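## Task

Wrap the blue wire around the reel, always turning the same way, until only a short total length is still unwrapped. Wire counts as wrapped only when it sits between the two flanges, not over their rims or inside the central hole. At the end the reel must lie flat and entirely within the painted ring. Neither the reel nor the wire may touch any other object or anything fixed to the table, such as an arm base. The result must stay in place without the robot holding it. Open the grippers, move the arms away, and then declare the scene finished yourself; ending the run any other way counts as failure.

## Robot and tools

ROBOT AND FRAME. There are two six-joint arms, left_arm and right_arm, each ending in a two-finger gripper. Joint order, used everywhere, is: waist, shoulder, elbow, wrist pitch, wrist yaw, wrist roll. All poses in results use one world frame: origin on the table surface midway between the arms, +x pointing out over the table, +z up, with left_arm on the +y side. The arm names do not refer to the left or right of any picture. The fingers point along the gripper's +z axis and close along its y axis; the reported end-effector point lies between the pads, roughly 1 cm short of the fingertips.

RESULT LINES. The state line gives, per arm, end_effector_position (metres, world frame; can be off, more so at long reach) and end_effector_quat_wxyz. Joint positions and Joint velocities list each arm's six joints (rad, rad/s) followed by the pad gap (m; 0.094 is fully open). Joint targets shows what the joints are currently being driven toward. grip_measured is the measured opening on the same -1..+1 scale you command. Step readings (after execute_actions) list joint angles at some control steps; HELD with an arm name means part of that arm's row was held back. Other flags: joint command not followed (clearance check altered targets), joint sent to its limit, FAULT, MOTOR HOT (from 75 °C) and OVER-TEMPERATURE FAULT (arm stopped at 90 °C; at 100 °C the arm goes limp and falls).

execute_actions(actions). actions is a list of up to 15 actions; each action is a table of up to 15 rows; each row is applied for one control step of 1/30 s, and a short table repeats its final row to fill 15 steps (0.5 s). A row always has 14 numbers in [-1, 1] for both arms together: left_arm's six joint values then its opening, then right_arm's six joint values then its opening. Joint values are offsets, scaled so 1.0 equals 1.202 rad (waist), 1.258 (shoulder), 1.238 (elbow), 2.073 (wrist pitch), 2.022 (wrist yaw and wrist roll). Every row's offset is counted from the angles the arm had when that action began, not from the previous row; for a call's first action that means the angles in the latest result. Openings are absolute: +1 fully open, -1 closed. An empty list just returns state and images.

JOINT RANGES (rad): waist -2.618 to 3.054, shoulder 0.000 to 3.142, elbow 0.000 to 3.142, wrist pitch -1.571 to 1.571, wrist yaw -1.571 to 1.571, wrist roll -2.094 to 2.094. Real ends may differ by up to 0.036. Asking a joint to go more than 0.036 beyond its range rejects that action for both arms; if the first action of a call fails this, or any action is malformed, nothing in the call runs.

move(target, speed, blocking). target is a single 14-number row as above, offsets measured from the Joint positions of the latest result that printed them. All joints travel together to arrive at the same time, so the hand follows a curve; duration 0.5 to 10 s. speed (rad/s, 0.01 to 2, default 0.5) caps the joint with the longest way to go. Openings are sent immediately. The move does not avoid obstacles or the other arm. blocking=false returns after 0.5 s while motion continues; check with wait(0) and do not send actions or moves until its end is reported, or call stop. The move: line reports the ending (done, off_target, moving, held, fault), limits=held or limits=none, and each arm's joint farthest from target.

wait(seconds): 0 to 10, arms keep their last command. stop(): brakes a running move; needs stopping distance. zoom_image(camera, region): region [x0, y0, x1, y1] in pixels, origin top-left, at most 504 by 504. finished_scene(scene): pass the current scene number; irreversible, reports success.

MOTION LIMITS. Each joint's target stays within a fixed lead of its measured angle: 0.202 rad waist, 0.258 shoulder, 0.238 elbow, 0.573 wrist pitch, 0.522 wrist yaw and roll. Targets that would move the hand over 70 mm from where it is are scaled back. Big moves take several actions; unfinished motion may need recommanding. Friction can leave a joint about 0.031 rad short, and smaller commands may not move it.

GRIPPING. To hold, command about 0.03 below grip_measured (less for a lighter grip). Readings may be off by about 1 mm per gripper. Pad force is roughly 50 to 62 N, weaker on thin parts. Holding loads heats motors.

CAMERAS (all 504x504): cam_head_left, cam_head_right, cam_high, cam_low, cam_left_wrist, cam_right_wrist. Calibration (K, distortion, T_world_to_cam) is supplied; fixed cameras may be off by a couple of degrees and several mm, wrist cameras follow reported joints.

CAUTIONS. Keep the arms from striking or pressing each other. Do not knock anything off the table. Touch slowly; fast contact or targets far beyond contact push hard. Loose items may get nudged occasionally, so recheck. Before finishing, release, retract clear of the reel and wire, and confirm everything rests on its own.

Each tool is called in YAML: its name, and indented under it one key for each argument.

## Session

execute_actions:
  actions: []

Scene clock: 0.00 s.
left_arm: end_effector_position=(+0.4022, +0.3991, +0.1554) grip_measured=+1.000 end_effector_quat_wxyz=(-0.019, +0.758, +0.629, +0.169) | right_arm: end_effector_position=(+0.2148, -0.6190, +0.3633) grip_measured=+1.000 end_effector_quat_wxyz=(+0.654, -0.118, +0.694, -0.277)
Joint names: [waist, shoulder, elbow, wrist pitch, wrist yaw, wrist roll]
Joint positions: left_arm=[ 0.098  1.917  1.783 -1.166 -0.212  1.913  0.094] | right_arm=[-1.38   1.331  1.052  0.303 -1.2   -0.548  0.094]
Joint velocities: left_arm=[ 0.002 -0.012 -0.022  0.051  0.066 -0.051  0.   ] | right_arm=[-0.007  0.002 -0.012 -0.007  0.081 -0.051  0.   ]
Joint targets: left_arm=[0.098 1.917 1.783 -1.166 -0.212 1.913] | right_arm=[-1.380 1.331 1.052 0.303 -1.200 -0.549]
camera_calibration (this result's frames):
cam_left_wrist: T_world_to_cam=[[-0.887022, 0.450085, -0.103036, 0.194609], [0.200947, 0.577215, 0.791482, -0.403075], [0.415708, 0.681357, -0.602445, -0.211807], [0, 0, 0, 1]] pos_world=[0.341669, 0.289387, 0.211476]
cam_right_wrist: T_world_to_cam=[[-0.166198, -0.699258, 0.695282, -0.657472], [-0.825026, -0.287587, -0.486443, 0.17989], [0.540103, -0.654471, -0.52911, -0.228962], [0, 0, 0, 1]] pos_world=[0.162807, -0.557858, 0.423488]

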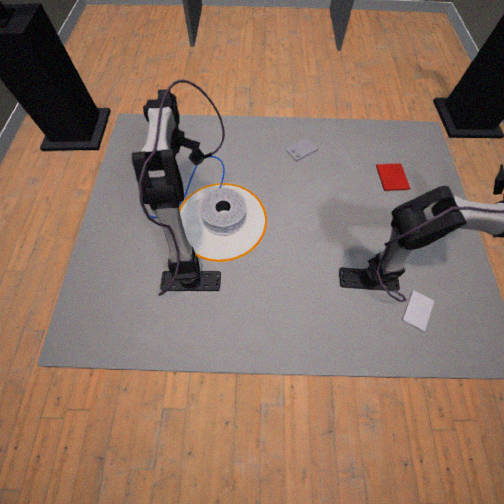

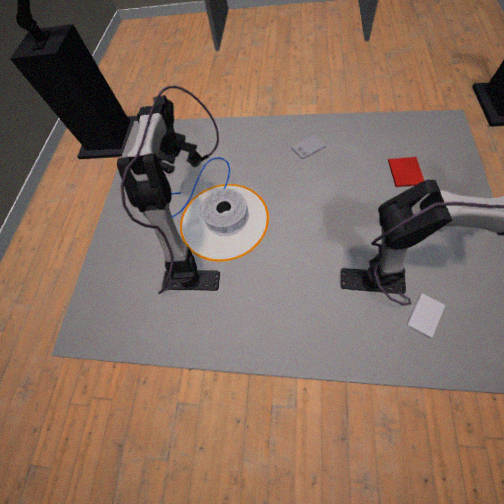

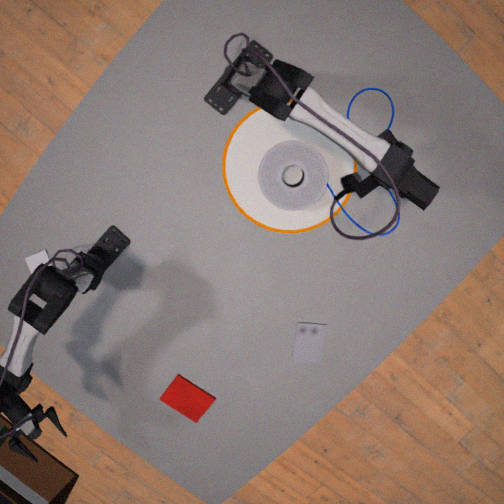

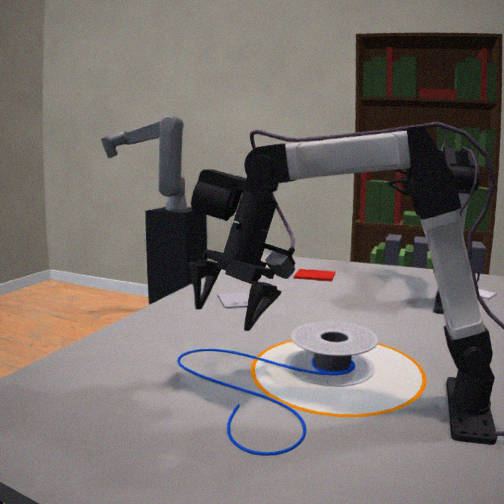

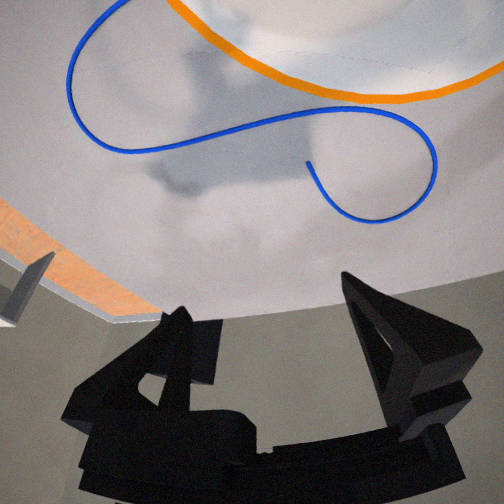

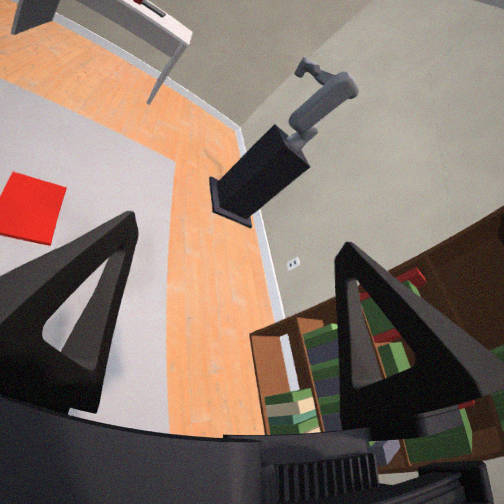

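zoom_image:
  camera: "cam_low"
  region: [250, 300, 430, 420]

zoom_image:
  camera: "cam_high"
  region: [210, 70, 420, 250]

zoom_image:
  camera: "cam_head_right"
  region: [160, 150, 280, 270]

zoom_image:
  camera: "cam_head_left"
  region: [160, 150, 280, 270]

Region (250, 300, 430, 420) of cam_low's 504x504 image, scaled by 2.800, with more detail than that image has.

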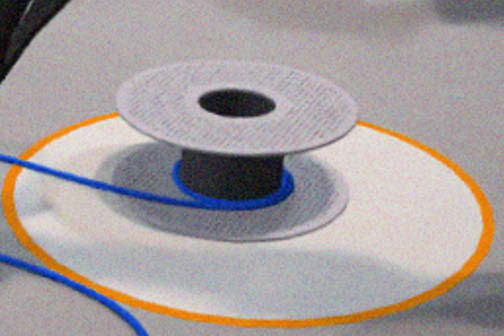

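Region (210, 70, 420, 250) of cam_high's 504x504 image, scaled by 2.400, with more detail than that image has; it fills the top 432 rows of this view, and the rest is white.

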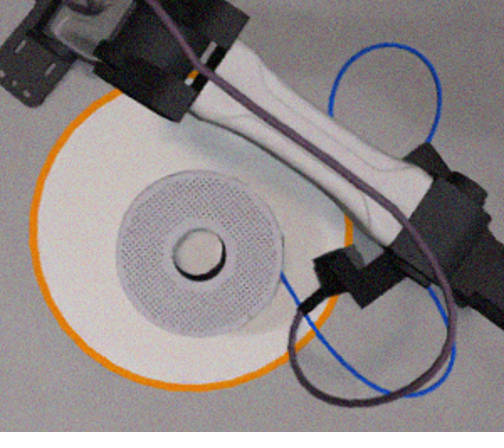

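Region (160, 150, 280, 270) of cam_head_right's 504x504 image, scaled by 4.200, with more detail than that image has.

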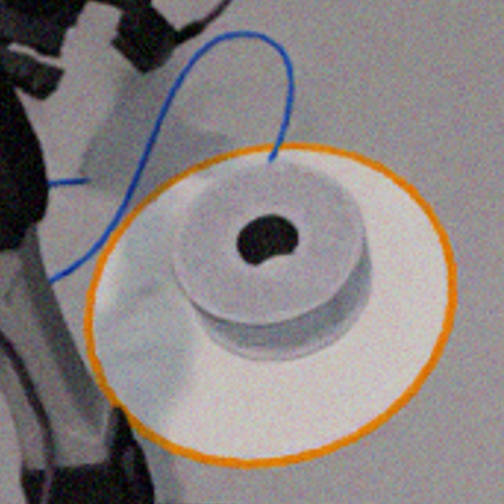

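Region (160, 150, 280, 270) of cam_head_left's 504x504 image, scaled by 4.200, with more detail than that image has.

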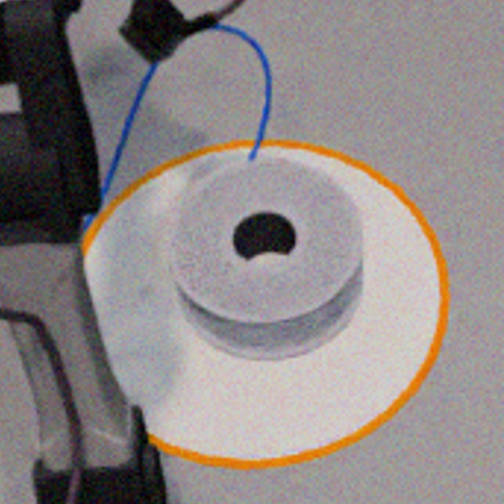

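move:
  target: [-0.4077,-0.0715,-0.2294,-0.0439,0.1098,-0.3482,0.85,0,0,0,0,0,0,1]
  speed: 0.9

Scene clock: 89.63 s.
left_arm: end_effector_position=(+0.3081, +0.1857, +0.1012) grip_measured=+0.852 end_effector_quat_wxyz=(+0.006, +0.711, +0.704, +0.001) | right_arm: end_effector_position=(+0.2148, -0.6190, +0.3633) grip_measured=+1.000 end_effector_quat_wxyz=(+0.654, -0.118, +0.694, -0.277)
Joint names: [waist, shoulder, elbow, wrist pitch, wrist yaw, wrist roll]
Joint positions: left_arm=[-0.394  1.844  1.522 -1.236  0.003  1.217  0.087] | right_arm=[-1.38   1.331  1.052  0.303 -1.2   -0.548  0.094]
Joint velocities: left_arm=[ 0.002  0.007  0.022 -0.037 -0.051 -0.022  0.   ] | right_arm=[-0.002 -0.002 -0.012  0.051  0.037 -0.007  0.   ]
Joint targets: left_arm=[-0.392 1.827 1.499 -1.258 0.010 1.209] | right_arm=[-1.380 1.331 1.052 0.303 -1.200 -0.548]
move: off_target (left_arm); limits=none; left_arm: farthest joint: the elbow, 0.023 radians from its target (0.284 radians at the start); right_arm: farthest joint: the waist, 0.000 radians from its target (0.000 radians at the start)
camera_calibration (this result's frames):
cam_left_wrist: T_world_to_cam=[[-0.961899, 0.273129, -0.0122818, 0.248346], [0.220463, 0.801423, 0.555983, -0.241939], [0.161698, 0.532092, -0.831103, 0.0692487], [0, 0, 0, 1]] pos_world=[0.281025, 0.0892185, 0.195117]
cam_right_wrist: T_world_to_cam=[[-0.166198, -0.699258, 0.695282, -0.657472], [-0.825026, -0.287587, -0.486443, 0.17989], [0.540103, -0.654471, -0.52911, -0.228962], [0, 0, 0, 1]] pos_world=[0.162807, -0.557858, 0.423488]

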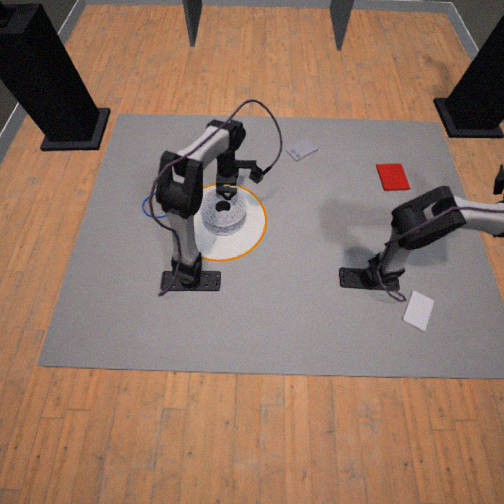

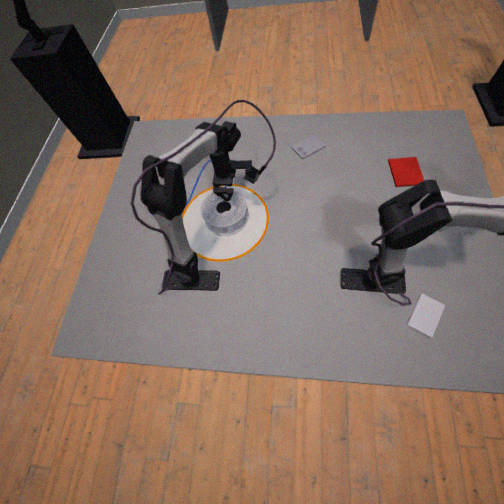

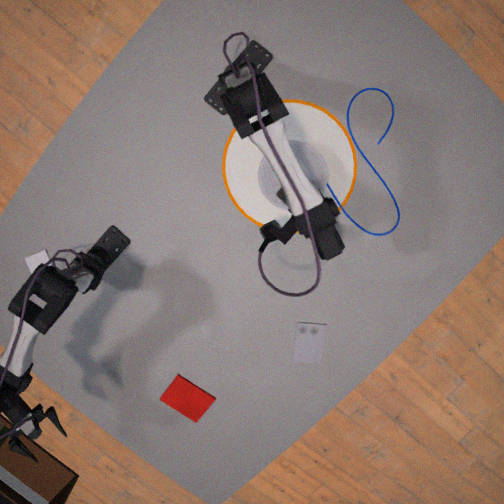

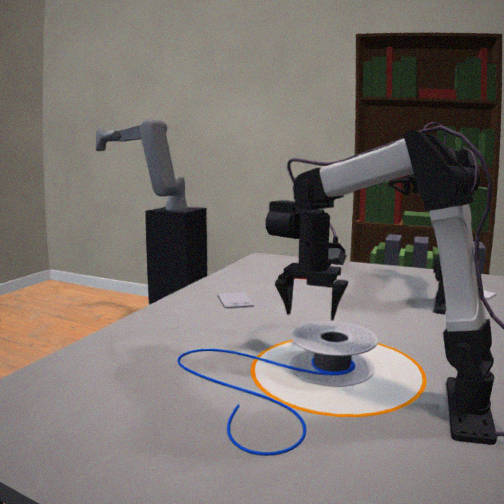

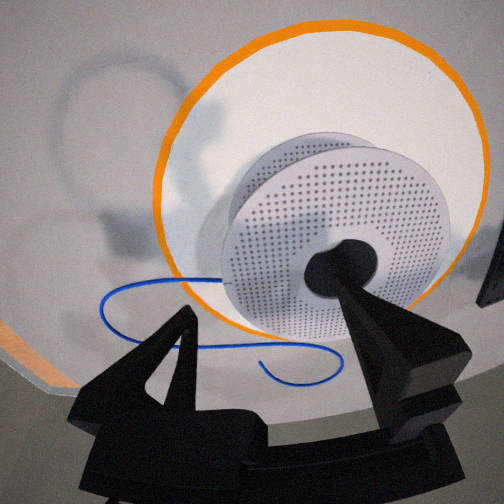

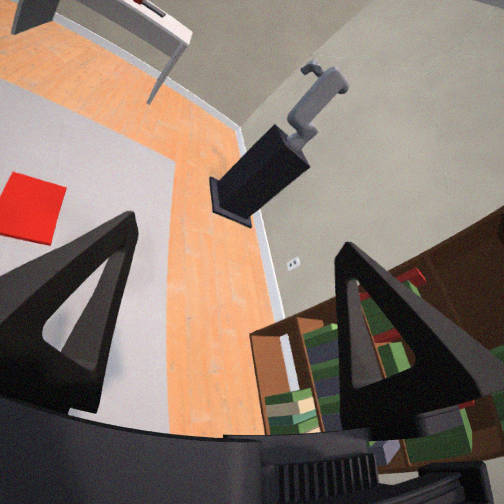

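move:
  target: [0.041,-0.039,-0.12,0.0526,0,0,0.85,0,0,0,0,0,0,1]
  speed: 0.4

Scene clock: 103.27 s.
left_arm: end_effector_position=(+0.3014, +0.2031, +0.0800) grip_measured=+0.852 end_effector_quat_wxyz=(+0.005, +0.695, +0.719, +0.001) | right_arm: end_effector_position=(+0.2148, -0.6190, +0.3633) grip_measured=+1.000 end_effector_quat_wxyz=(+0.654, -0.118, +0.694, -0.277)
Joint names: [waist, shoulder, elbow, wrist pitch, wrist yaw, wrist roll]
Joint positions: left_arm=[-0.352  1.812  1.396 -1.146  0.003  1.216  0.087] | right_arm=[-1.38   1.331  1.052  0.303 -1.2   -0.548  0.094]
Joint velocities: left_arm=[-0.007 -0.012 -0.017 -0.037 -0.007  0.007  0.   ] | right_arm=[-0.022  0.017 -0.012  0.022 -0.081 -0.066  0.   ]
Joint targets: left_arm=[-0.345 1.795 1.374 -1.127 0.003 1.217] | right_arm=[-1.380 1.331 1.052 0.303 -1.200 -0.548]
move: off_target (left_arm); limits=none; left_arm: farthest joint: the elbow, 0.023 radians from its target (0.148 radians at the start); right_arm: farthest joint: the waist, 0.000 radians from its target (0.000 radians at the start)
camera_calibration (this result's frames):
cam_left_wrist: T_world_to_cam=[[-0.972725, 0.231807, -0.00847894, 0.248289], [0.188047, 0.809442, 0.556275, -0.234576], [0.135812, 0.539508, -0.830955, 0.0496505], [0, 0, 0, 1]] pos_world=[0.278885, 0.105533, 0.173851]
cam_right_wrist: T_world_to_cam=[[-0.166198, -0.699258, 0.695282, -0.657472], [-0.825026, -0.287587, -0.486443, 0.17989], [0.540103, -0.654471, -0.52911, -0.228962], [0, 0, 0, 1]] pos_world=[0.162807, -0.557858, 0.423488]

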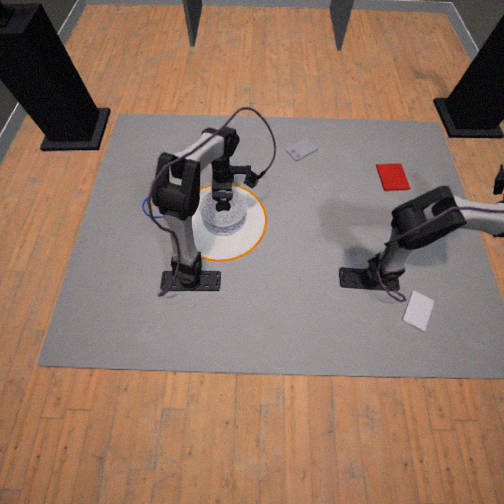

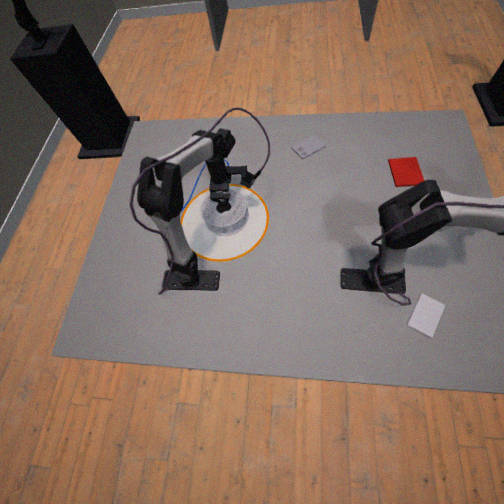

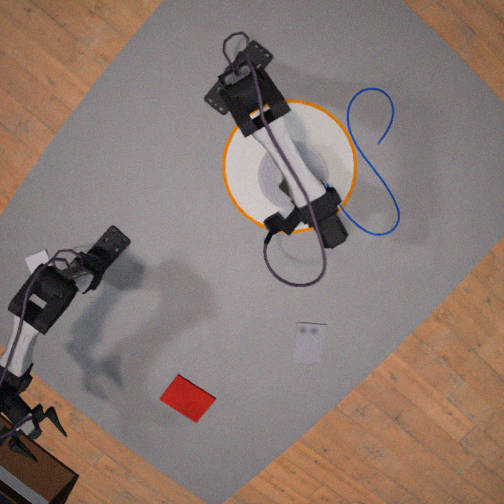

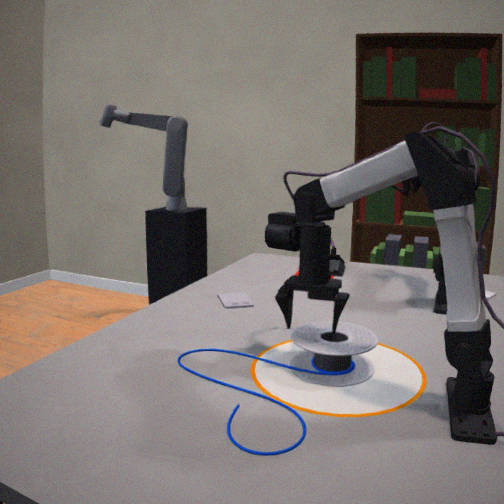

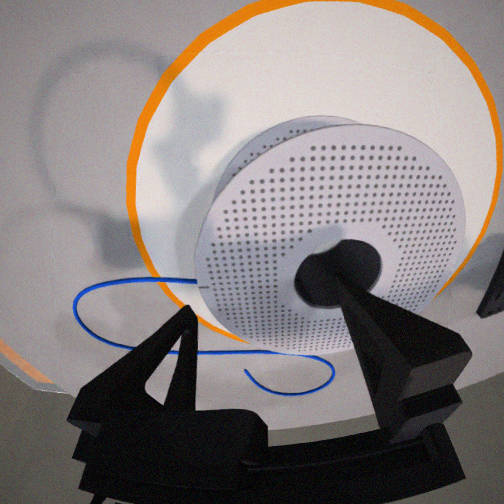

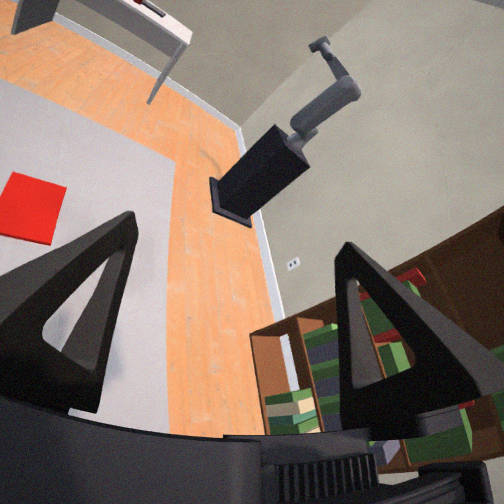

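execute_actions:
  actions: []

Scene clock: 121.10 s.
left_arm: end_effector_position=(+0.3015, +0.2031, +0.0800) grip_measured=+0.852 end_effector_quat_wxyz=(+0.005, +0.695, +0.719, +0.001) | right_arm: end_effector_position=(+0.2148, -0.6190, +0.3633) grip_measured=+1.000 end_effector_quat_wxyz=(+0.654, -0.118, +0.694, -0.277)
Joint names: [waist, shoulder, elbow, wrist pitch, wrist yaw, wrist roll]
Joint positions: left_arm=[-0.352  1.812  1.396 -1.146  0.003  1.216  0.087] | right_arm=[-1.38   1.331  1.052  0.303 -1.2   -0.548  0.094]
Joint velocities: left_arm=[ 0.002  0.002 -0.007  0.037 -0.051  0.022  0.001] | right_arm=[-0.002 -0.007  0.017 -0.007 -0.007  0.037  0.   ]
Joint targets: left_arm=[-0.345 1.795 1.374 -1.127 0.003 1.217] | right_arm=[-1.380 1.331 1.052 0.303 -1.200 -0.548]
camera_calibration (this result's frames):
cam_left_wrist: T_world_to_cam=[[-0.972722, 0.231806, -0.00885894, 0.248412], [0.187846, 0.809509, 0.556245, -0.234519], [0.136112, 0.539408, -0.830971, 0.0495861], [0, 0, 0, 1]] pos_world=[0.27894, 0.105515, 0.173855]
cam_right_wrist: T_world_to_cam=[[-0.166198, -0.699258, 0.695282, -0.657472], [-0.825026, -0.287587, -0.486443, 0.17989], [0.540103, -0.654471, -0.52911, -0.228962], [0, 0, 0, 1]] pos_world=[0.162807, -0.557858, 0.423488]

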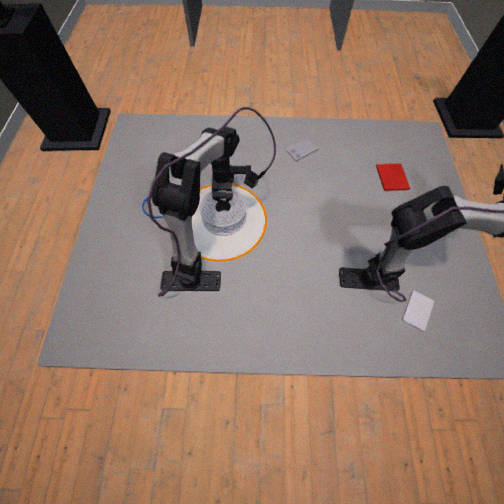

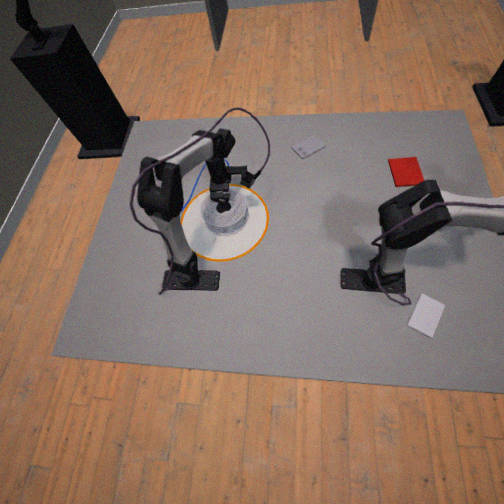

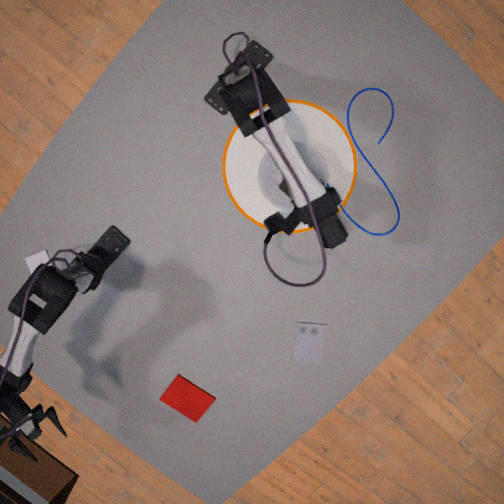

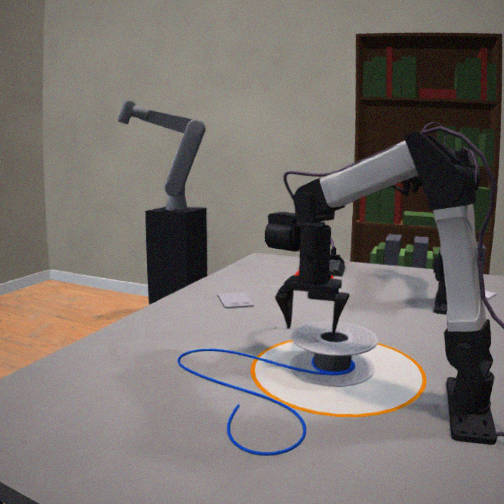

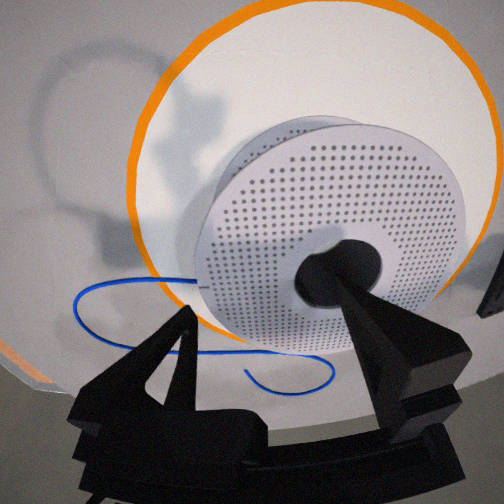

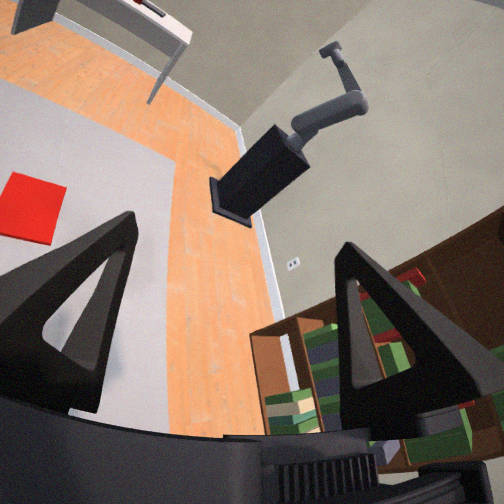

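execute_actions:
  actions:
    - [[0.004,0.012,0,0,0,0,0.9,0,0,0,0,0,0,1],[0.007,0.018,-0.01,0.008,0,0,0.93,0,0,0,0,0,0,1],[0.01,0.022,-0.018,0.014,0,0,0.93,0,0,0,0,0,0,1],[0.01,0.026,-0.024,0.02,0,0,0.93,0,0,0,0,0,0,1],[0.01,0.03,-0.03,0.026,0,0,0.93,0,0,0,0,0,0,1],[0.01,0.033,-0.036,0.032,0,0,0.93,0,0,0,0,0,0,1],[0.01,0.036,-0.042,0.038,0,0,0.93,0,0,0,0,0,0,1],[0.01,0.039,-0.048,0.044,0,0,0.93,0,0,0,0,0,0,1],[0.01,0.042,-0.054,0.049,0,0,0.93,0,0,0,0,0,0,1],[0.01,0.044,-0.058,0.053,0,0,0.93,0,0,0,0,0,0,1],[0.01,0.046,-0.061,0.055,0,0,0.93,0,0,0,0,0,0,1]]

Scene clock: 134.53 s.
left_arm: end_effector_position=(+0.3020, +0.2029, +0.0532) grip_measured=+0.928 end_effector_quat_wxyz=(-0.004, +0.695, +0.719, -0.003) | right_arm: end_effector_position=(+0.2148, -0.6190, +0.3633) grip_measured=+1.000 end_effector_quat_wxyz=(+0.654, -0.118, +0.694, -0.277)
Joint names: [waist, shoulder, elbow, wrist pitch, wrist yaw, wrist roll]
Joint positions: left_arm=[-0.352  1.853  1.34  -1.067  0.003  1.216  0.091] | right_arm=[-1.38   1.331  1.052  0.303 -1.2   -0.548  0.094]
Joint velocities: left_arm=[0.012 0.002 0.007 0.022 0.007 0.022 0.001] | right_arm=[-0.017 -0.012  0.002  0.007 -0.022 -0.007  0.   ]
Joint targets: left_arm=[-0.340 1.869 1.321 -1.032 0.003 1.216] | right_arm=[-1.380 1.331 1.052 0.303 -1.200 -0.548]
Step readings (joint positions):
0: left_arm=[-0.352 1.812 1.396 -1.146 0.003 1.216] | right_arm=[-1.380 1.331 1.052 0.303 -1.200 -0.548]
1: left_arm=[-0.352 1.812 1.396 -1.146 0.003 1.216] | right_arm=[-1.380 1.331 1.052 0.303 -1.200 -0.548]
2: left_arm=[-0.352 1.812 1.396 -1.146 0.003 1.216] | right_arm=[-1.380 1.331 1.052 0.303 -1.200 -0.548]
4: left_arm=[-0.352 1.812 1.396 -1.143 0.003 1.216] | right_arm=[-1.380 1.331 1.052 0.303 -1.200 -0.548]
8: left_arm=[-0.352 1.824 1.378 -1.110 0.003 1.216] | right_arm=[-1.380 1.331 1.052 0.303 -1.200 -0.548]
15: Joint positions above
camera_calibration (this result's frames):
cam_left_wrist: T_world_to_cam=[[-0.972714, 0.231803, 0.0097612, 0.247715], [0.197722, 0.806218, 0.557601, -0.221931], [0.121384, 0.544316, -0.830052, 0.0307015], [0, 0, 0, 1]] pos_world=[0.28111, 0.104792, 0.146814]
cam_right_wrist: T_world_to_cam=[[-0.166198, -0.699258, 0.695282, -0.657472], [-0.825026, -0.287587, -0.486443, 0.17989], [0.540103, -0.654471, -0.52911, -0.228962], [0, 0, 0, 1]] pos_world=[0.162807, -0.557858, 0.423488]

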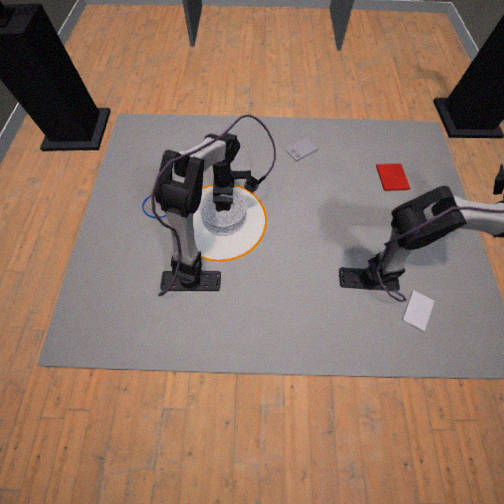

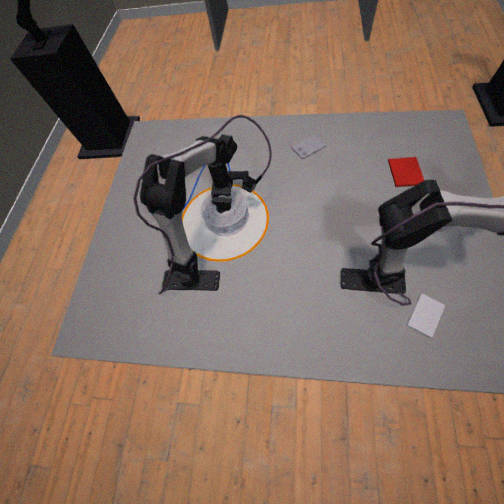

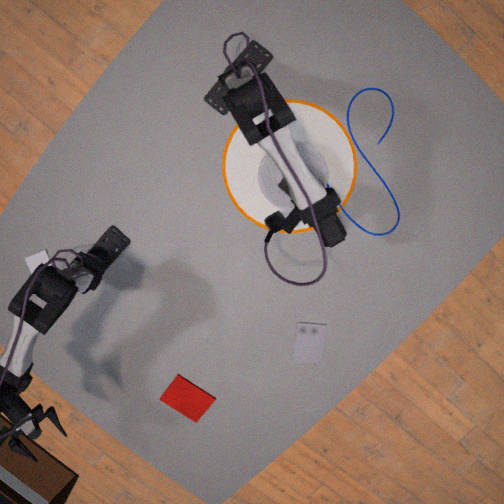

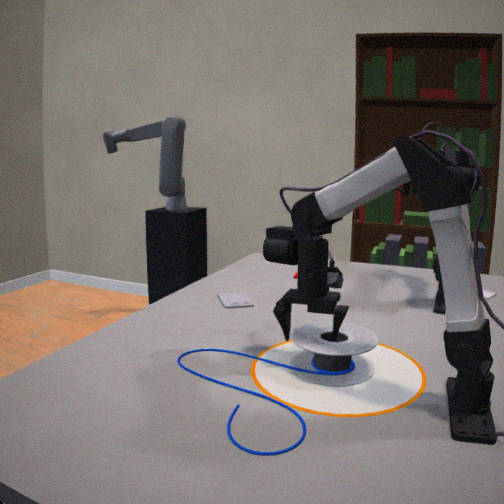

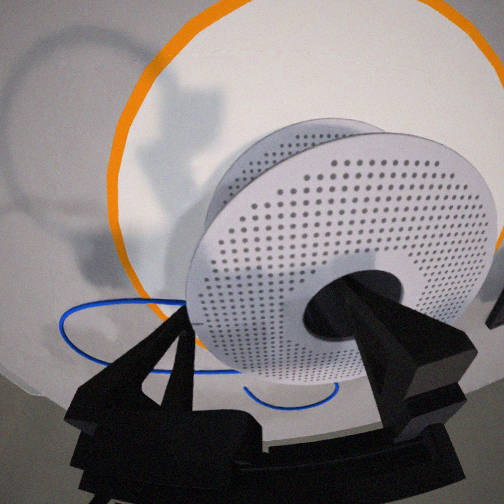

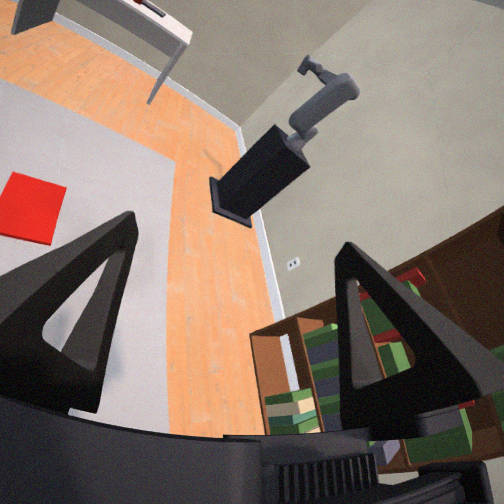

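execute_actions:
  actions:
    - [[0.005,0.005,-0.005,0.012,0,0,0.85,0,0,0,0,0,0,1],[0.005,0.005,-0.005,0.012,0,0,0.77,0,0,0,0,0,0,1],[0.005,0.005,-0.005,0.012,0,0,0.69,0,0,0,0,0,0,1],[0.005,0.005,-0.005,0.012,0,0,0.61,0,0,0,0,0,0,1],[0.005,0.005,-0.005,0.012,0,0,0.54,0,0,0,0,0,0,1],[0.005,0.005,-0.005,0.012,0,0,0.48,0,0,0,0,0,0,1],[0.005,0.005,-0.005,0.012,0,0,0.43,0,0,0,0,0,0,1],[0.005,0.005,-0.005,0.012,0,0,0.39,0,0,0,0,0,0,1],[0.005,0.005,-0.005,0.012,0,0,0.36,0,0,0,0,0,0,1],[0.005,0.005,-0.005,0.012,0,0,0.33,0,0,0,0,0,0,1],[0.005,0.005,-0.005,0.012,0,0,0.30,0,0,0,0,0,0,1],[0.005,0.005,-0.005,0.012,0,0,0.28,0,0,0,0,0,0,1],[0.005,0.005,-0.005,0.012,0,0,0.26,0,0,0,0,0,0,1],[0.005,0.005,-0.005,0.012,0,0,0.24,0,0,0,0,0,0,1],[0.005,0.005,-0.005,0.012,0,0,0.22,0,0,0,0,0,0,1]]

execute_actions:
  actions: []

Scene clock: 146.03 s.
left_arm: end_effector_position=(+0.3058, +0.2018, +0.0532) grip_measured=+0.242 end_effector_quat_wxyz=(+0.003, +0.696, +0.718, +0.000) | right_arm: end_effector_position=(+0.2148, -0.6190, +0.3633) grip_measured=+1.000 end_effector_quat_wxyz=(+0.654, -0.118, +0.694, -0.277)
Joint names: [waist, shoulder, elbow, wrist pitch, wrist yaw, wrist roll]
Joint positions: left_arm=[-0.352  1.853  1.34  -1.051  0.002  1.217  0.058] | right_arm=[-1.38   1.331  1.052  0.303 -1.2   -0.548  0.094]
Joint velocities: left_arm=[ 0.012 -0.007 -0.007  0.022  0.007 -0.037 -0.008] | right_arm=[ 0.007 -0.002 -0.032  0.007 -0.007  0.007  0.   ]
Joint targets: left_arm=[-0.346 1.860 1.334 -1.042 0.003 1.217] | right_arm=[-1.380 1.331 1.052 0.303 -1.200 -0.548]
Step readings (joint positions):
0: left_arm=[-0.352 1.853 1.340 -1.051 0.003 1.216] | right_arm=[-1.380 1.331 1.052 0.303 -1.200 -0.548]
1: left_arm=[-0.352 1.853 1.340 -1.051 0.003 1.216] | right_arm=[-1.380 1.331 1.052 0.303 -1.200 -0.548]
2: left_arm=[-0.352 1.853 1.340 -1.051 0.003 1.216] | right_arm=[-1.380 1.331 1.052 0.303 -1.200 -0.548]
4: left_arm=[-0.352 1.853 1.340 -1.051 0.003 1.216] | right_arm=[-1.380 1.331 1.052 0.303 -1.200 -0.548]
8: left_arm=[-0.352 1.853 1.340 -1.051 0.003 1.216] | right_arm=[-1.380 1.331 1.052 0.303 -1.200 -0.548]
15: Joint positions above
camera_calibration (this result's frames):
cam_left_wrist: T_world_to_cam=[[-0.972475, 0.232925, -0.00623573, 0.252196], [0.190109, 0.808618, 0.556772, -0.219829], [0.134729, 0.540261, -0.830642, 0.0276533], [0, 0, 0, 1]] pos_world=[0.28332, 0.104074, 0.146937]
cam_right_wrist: T_world_to_cam=[[-0.166198, -0.699258, 0.695282, -0.657472], [-0.825026, -0.287587, -0.486443, 0.17989], [0.540103, -0.654471, -0.52911, -0.228962], [0, 0, 0, 1]] pos_world=[0.162807, -0.557858, 0.423488]

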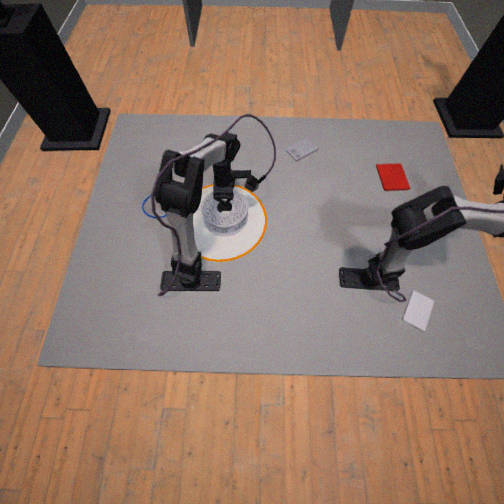

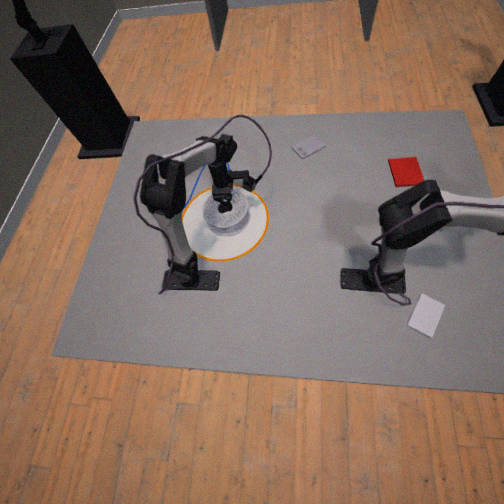

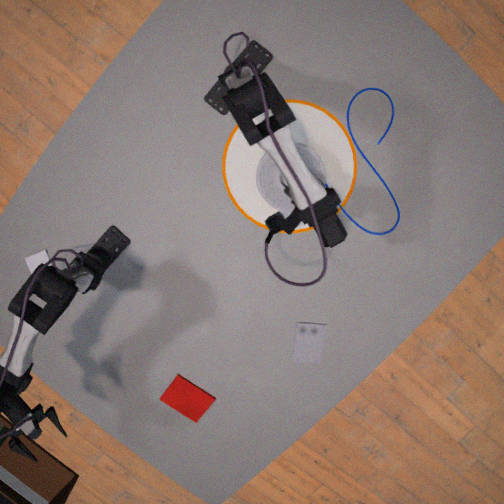

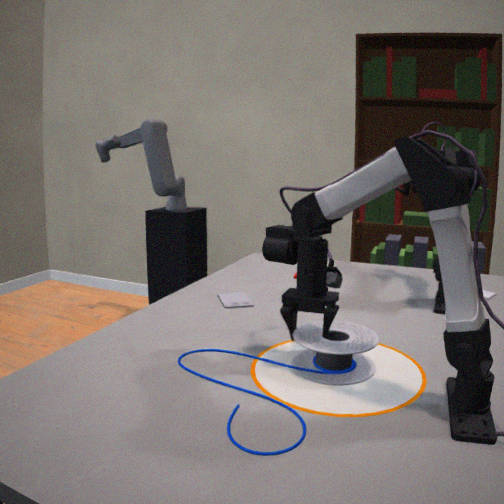

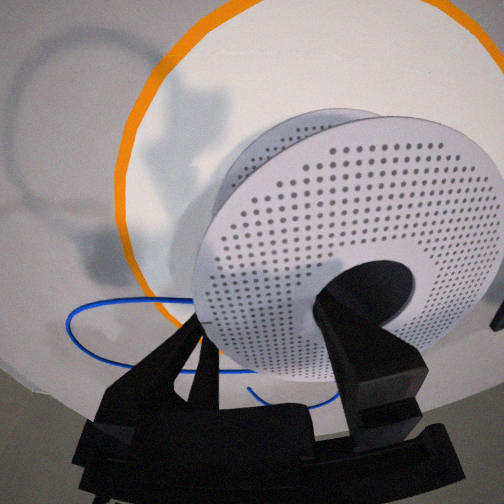

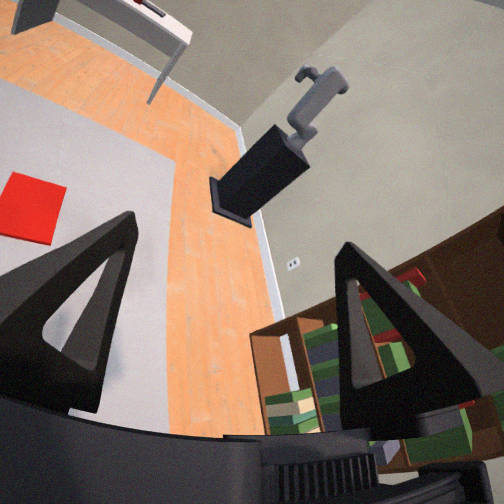

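Scene clock: 146.03 s.
left_arm: end_effector_position=(+0.3058, +0.2018, +0.0532) grip_measured=+0.242 end_effector_quat_wxyz=(+0.003, +0.696, +0.718, +0.000) | right_arm: end_effector_position=(+0.2148, -0.6190, +0.3633) grip_measured=+1.000 end_effector_quat_wxyz=(+0.654, -0.118, +0.694, -0.277)
Joint names: [waist, shoulder, elbow, wrist pitch, wrist yaw, wrist roll]
Joint positions: left_arm=[-0.352  1.853  1.34  -1.051  0.002  1.217  0.058] | right_arm=[-1.38   1.331  1.052  0.303 -1.2   -0.548  0.094]
Joint velocities: left_arm=[ 0.012 -0.007 -0.007  0.022  0.007 -0.037 -0.008] | right_arm=[ 0.007 -0.002 -0.032  0.007 -0.007  0.007  0.   ]
Joint targets: left_arm=[-0.346 1.860 1.334 -1.042 0.003 1.217] | right_arm=[-1.380 1.331 1.052 0.303 -1.200 -0.548]
camera_calibration (this result's frames):
cam_left_wrist: T_world_to_cam=[[-0.972475, 0.232925, -0.00623573, 0.252196], [0.190109, 0.808618, 0.556772, -0.219829], [0.134729, 0.540261, -0.830642, 0.0276533], [0, 0, 0, 1]] pos_world=[0.28332, 0.104074, 0.146937]
cam_right_wrist: T_world_to_cam=[[-0.166198, -0.699258, 0.695282, -0.657472], [-0.825026, -0.287587, -0.486443, 0.17989], [0.540103, -0.654471, -0.52911, -0.228962], [0, 0, 0, 1]] pos_world=[0.162807, -0.557858, 0.423488]

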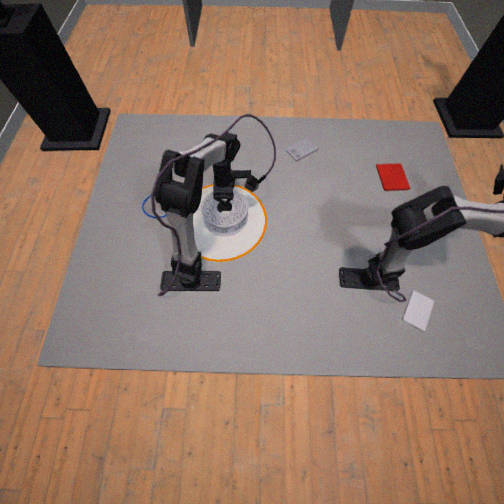

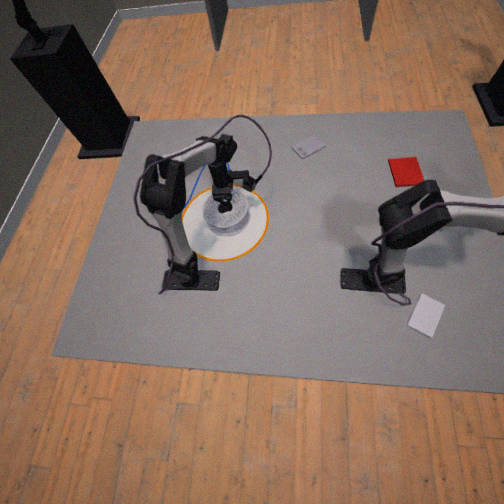

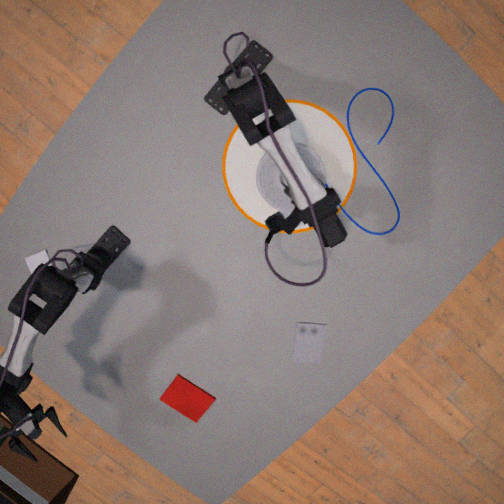

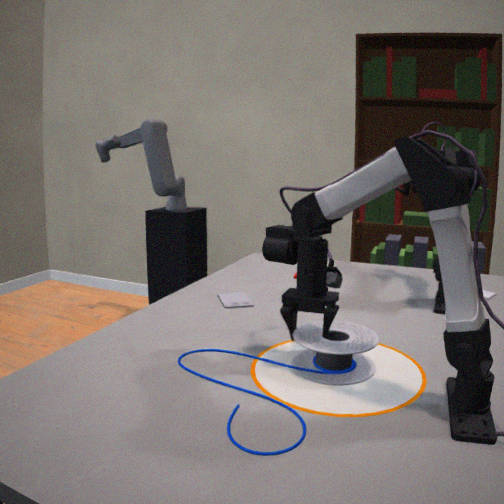

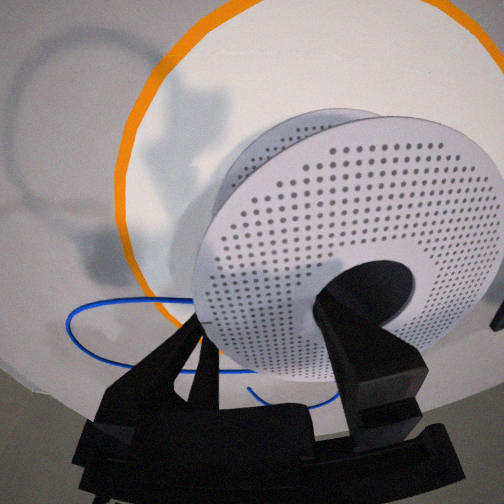

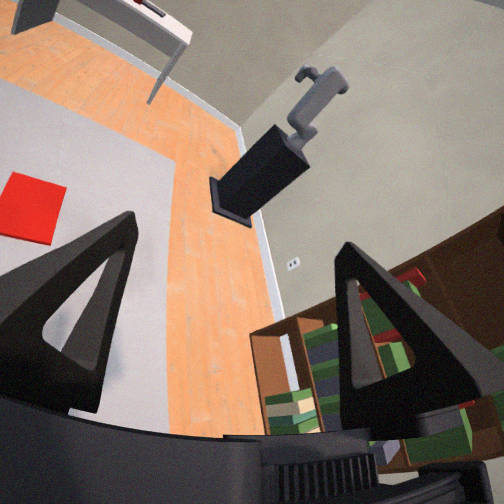

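execute_actions:
  actions: []

Scene clock: 147.50 s.
left_arm: end_effector_position=(+0.3058, +0.2018, +0.0532) grip_measured=+0.240 end_effector_quat_wxyz=(+0.003, +0.696, +0.718, +0.000) | right_arm: end_effector_position=(+0.2148, -0.6190, +0.3633) grip_measured=+1.000 end_effector_quat_wxyz=(+0.654, -0.118, +0.694, -0.277)
Joint names: [waist, shoulder, elbow, wrist pitch, wrist yaw, wrist roll]
Joint positions: left_arm=[-0.352  1.853  1.34  -1.051  0.002  1.217  0.058] | right_arm=[-1.38   1.331  1.052  0.303 -1.2   -0.548  0.094]
Joint velocities: left_arm=[-0.002 -0.002  0.007 -0.066  0.022  0.037  0.   ] | right_arm=[-0.002 -0.007 -0.007  0.022  0.081  0.007  0.   ]
Joint targets: left_arm=[-0.346 1.860 1.334 -1.042 0.003 1.217] | right_arm=[-1.380 1.331 1.052 0.303 -1.200 -0.548]
camera_calibration (this result's frames):
cam_left_wrist: T_world_to_cam=[[-0.972475, 0.232925, -0.00623573, 0.252196], [0.190109, 0.808618, 0.556772, -0.219829], [0.134729, 0.540261, -0.830642, 0.0276533], [0, 0, 0, 1]] pos_world=[0.28332, 0.104074, 0.146937]
cam_right_wrist: T_world_to_cam=[[-0.166198, -0.699258, 0.695282, -0.657472], [-0.825026, -0.287587, -0.486443, 0.17989], [0.540103, -0.654471, -0.52911, -0.228962], [0, 0, 0, 1]] pos_world=[0.162807, -0.557858, 0.423488]

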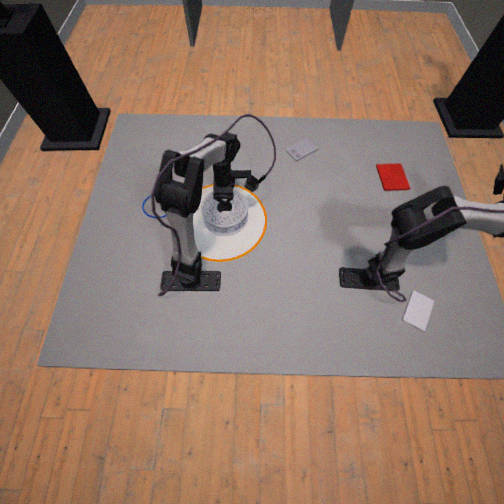

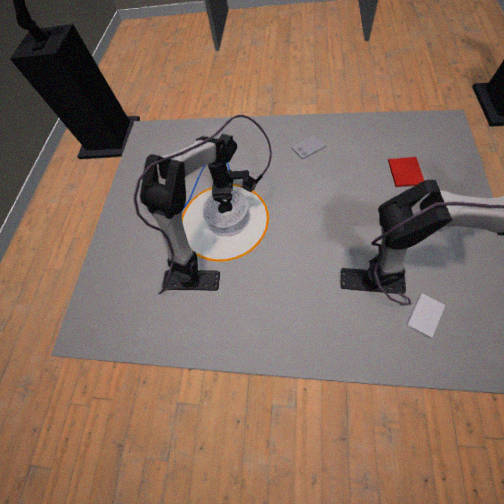

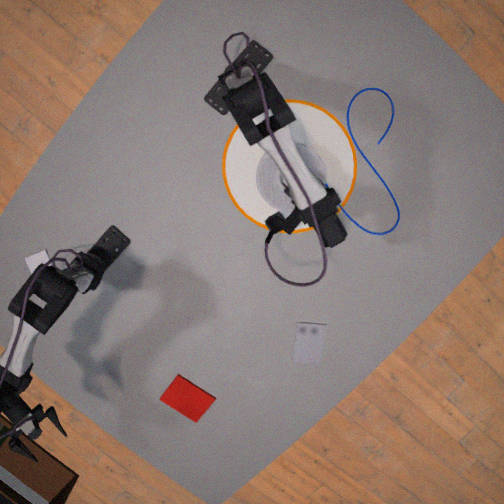

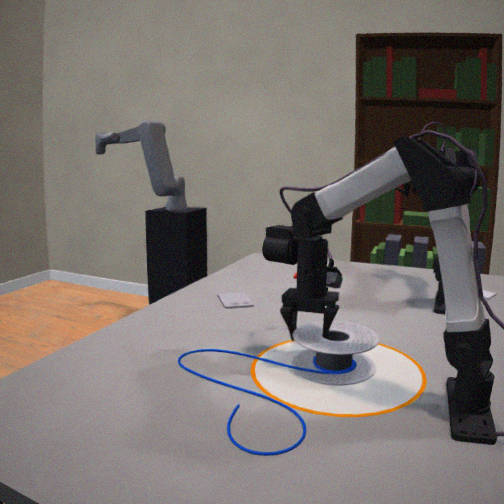

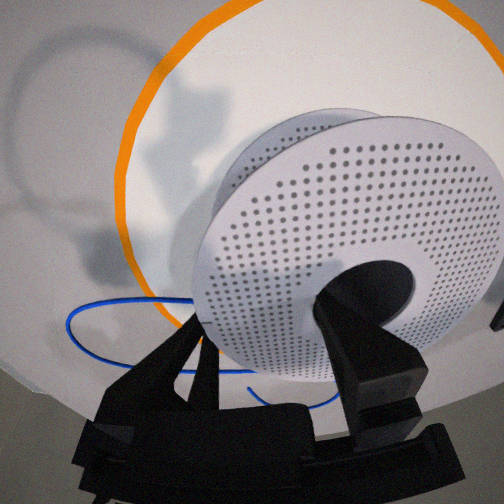

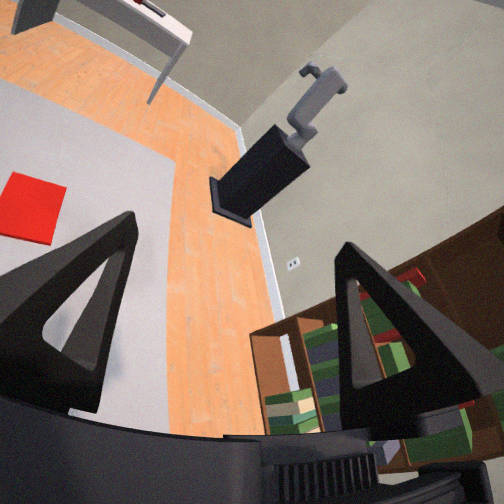

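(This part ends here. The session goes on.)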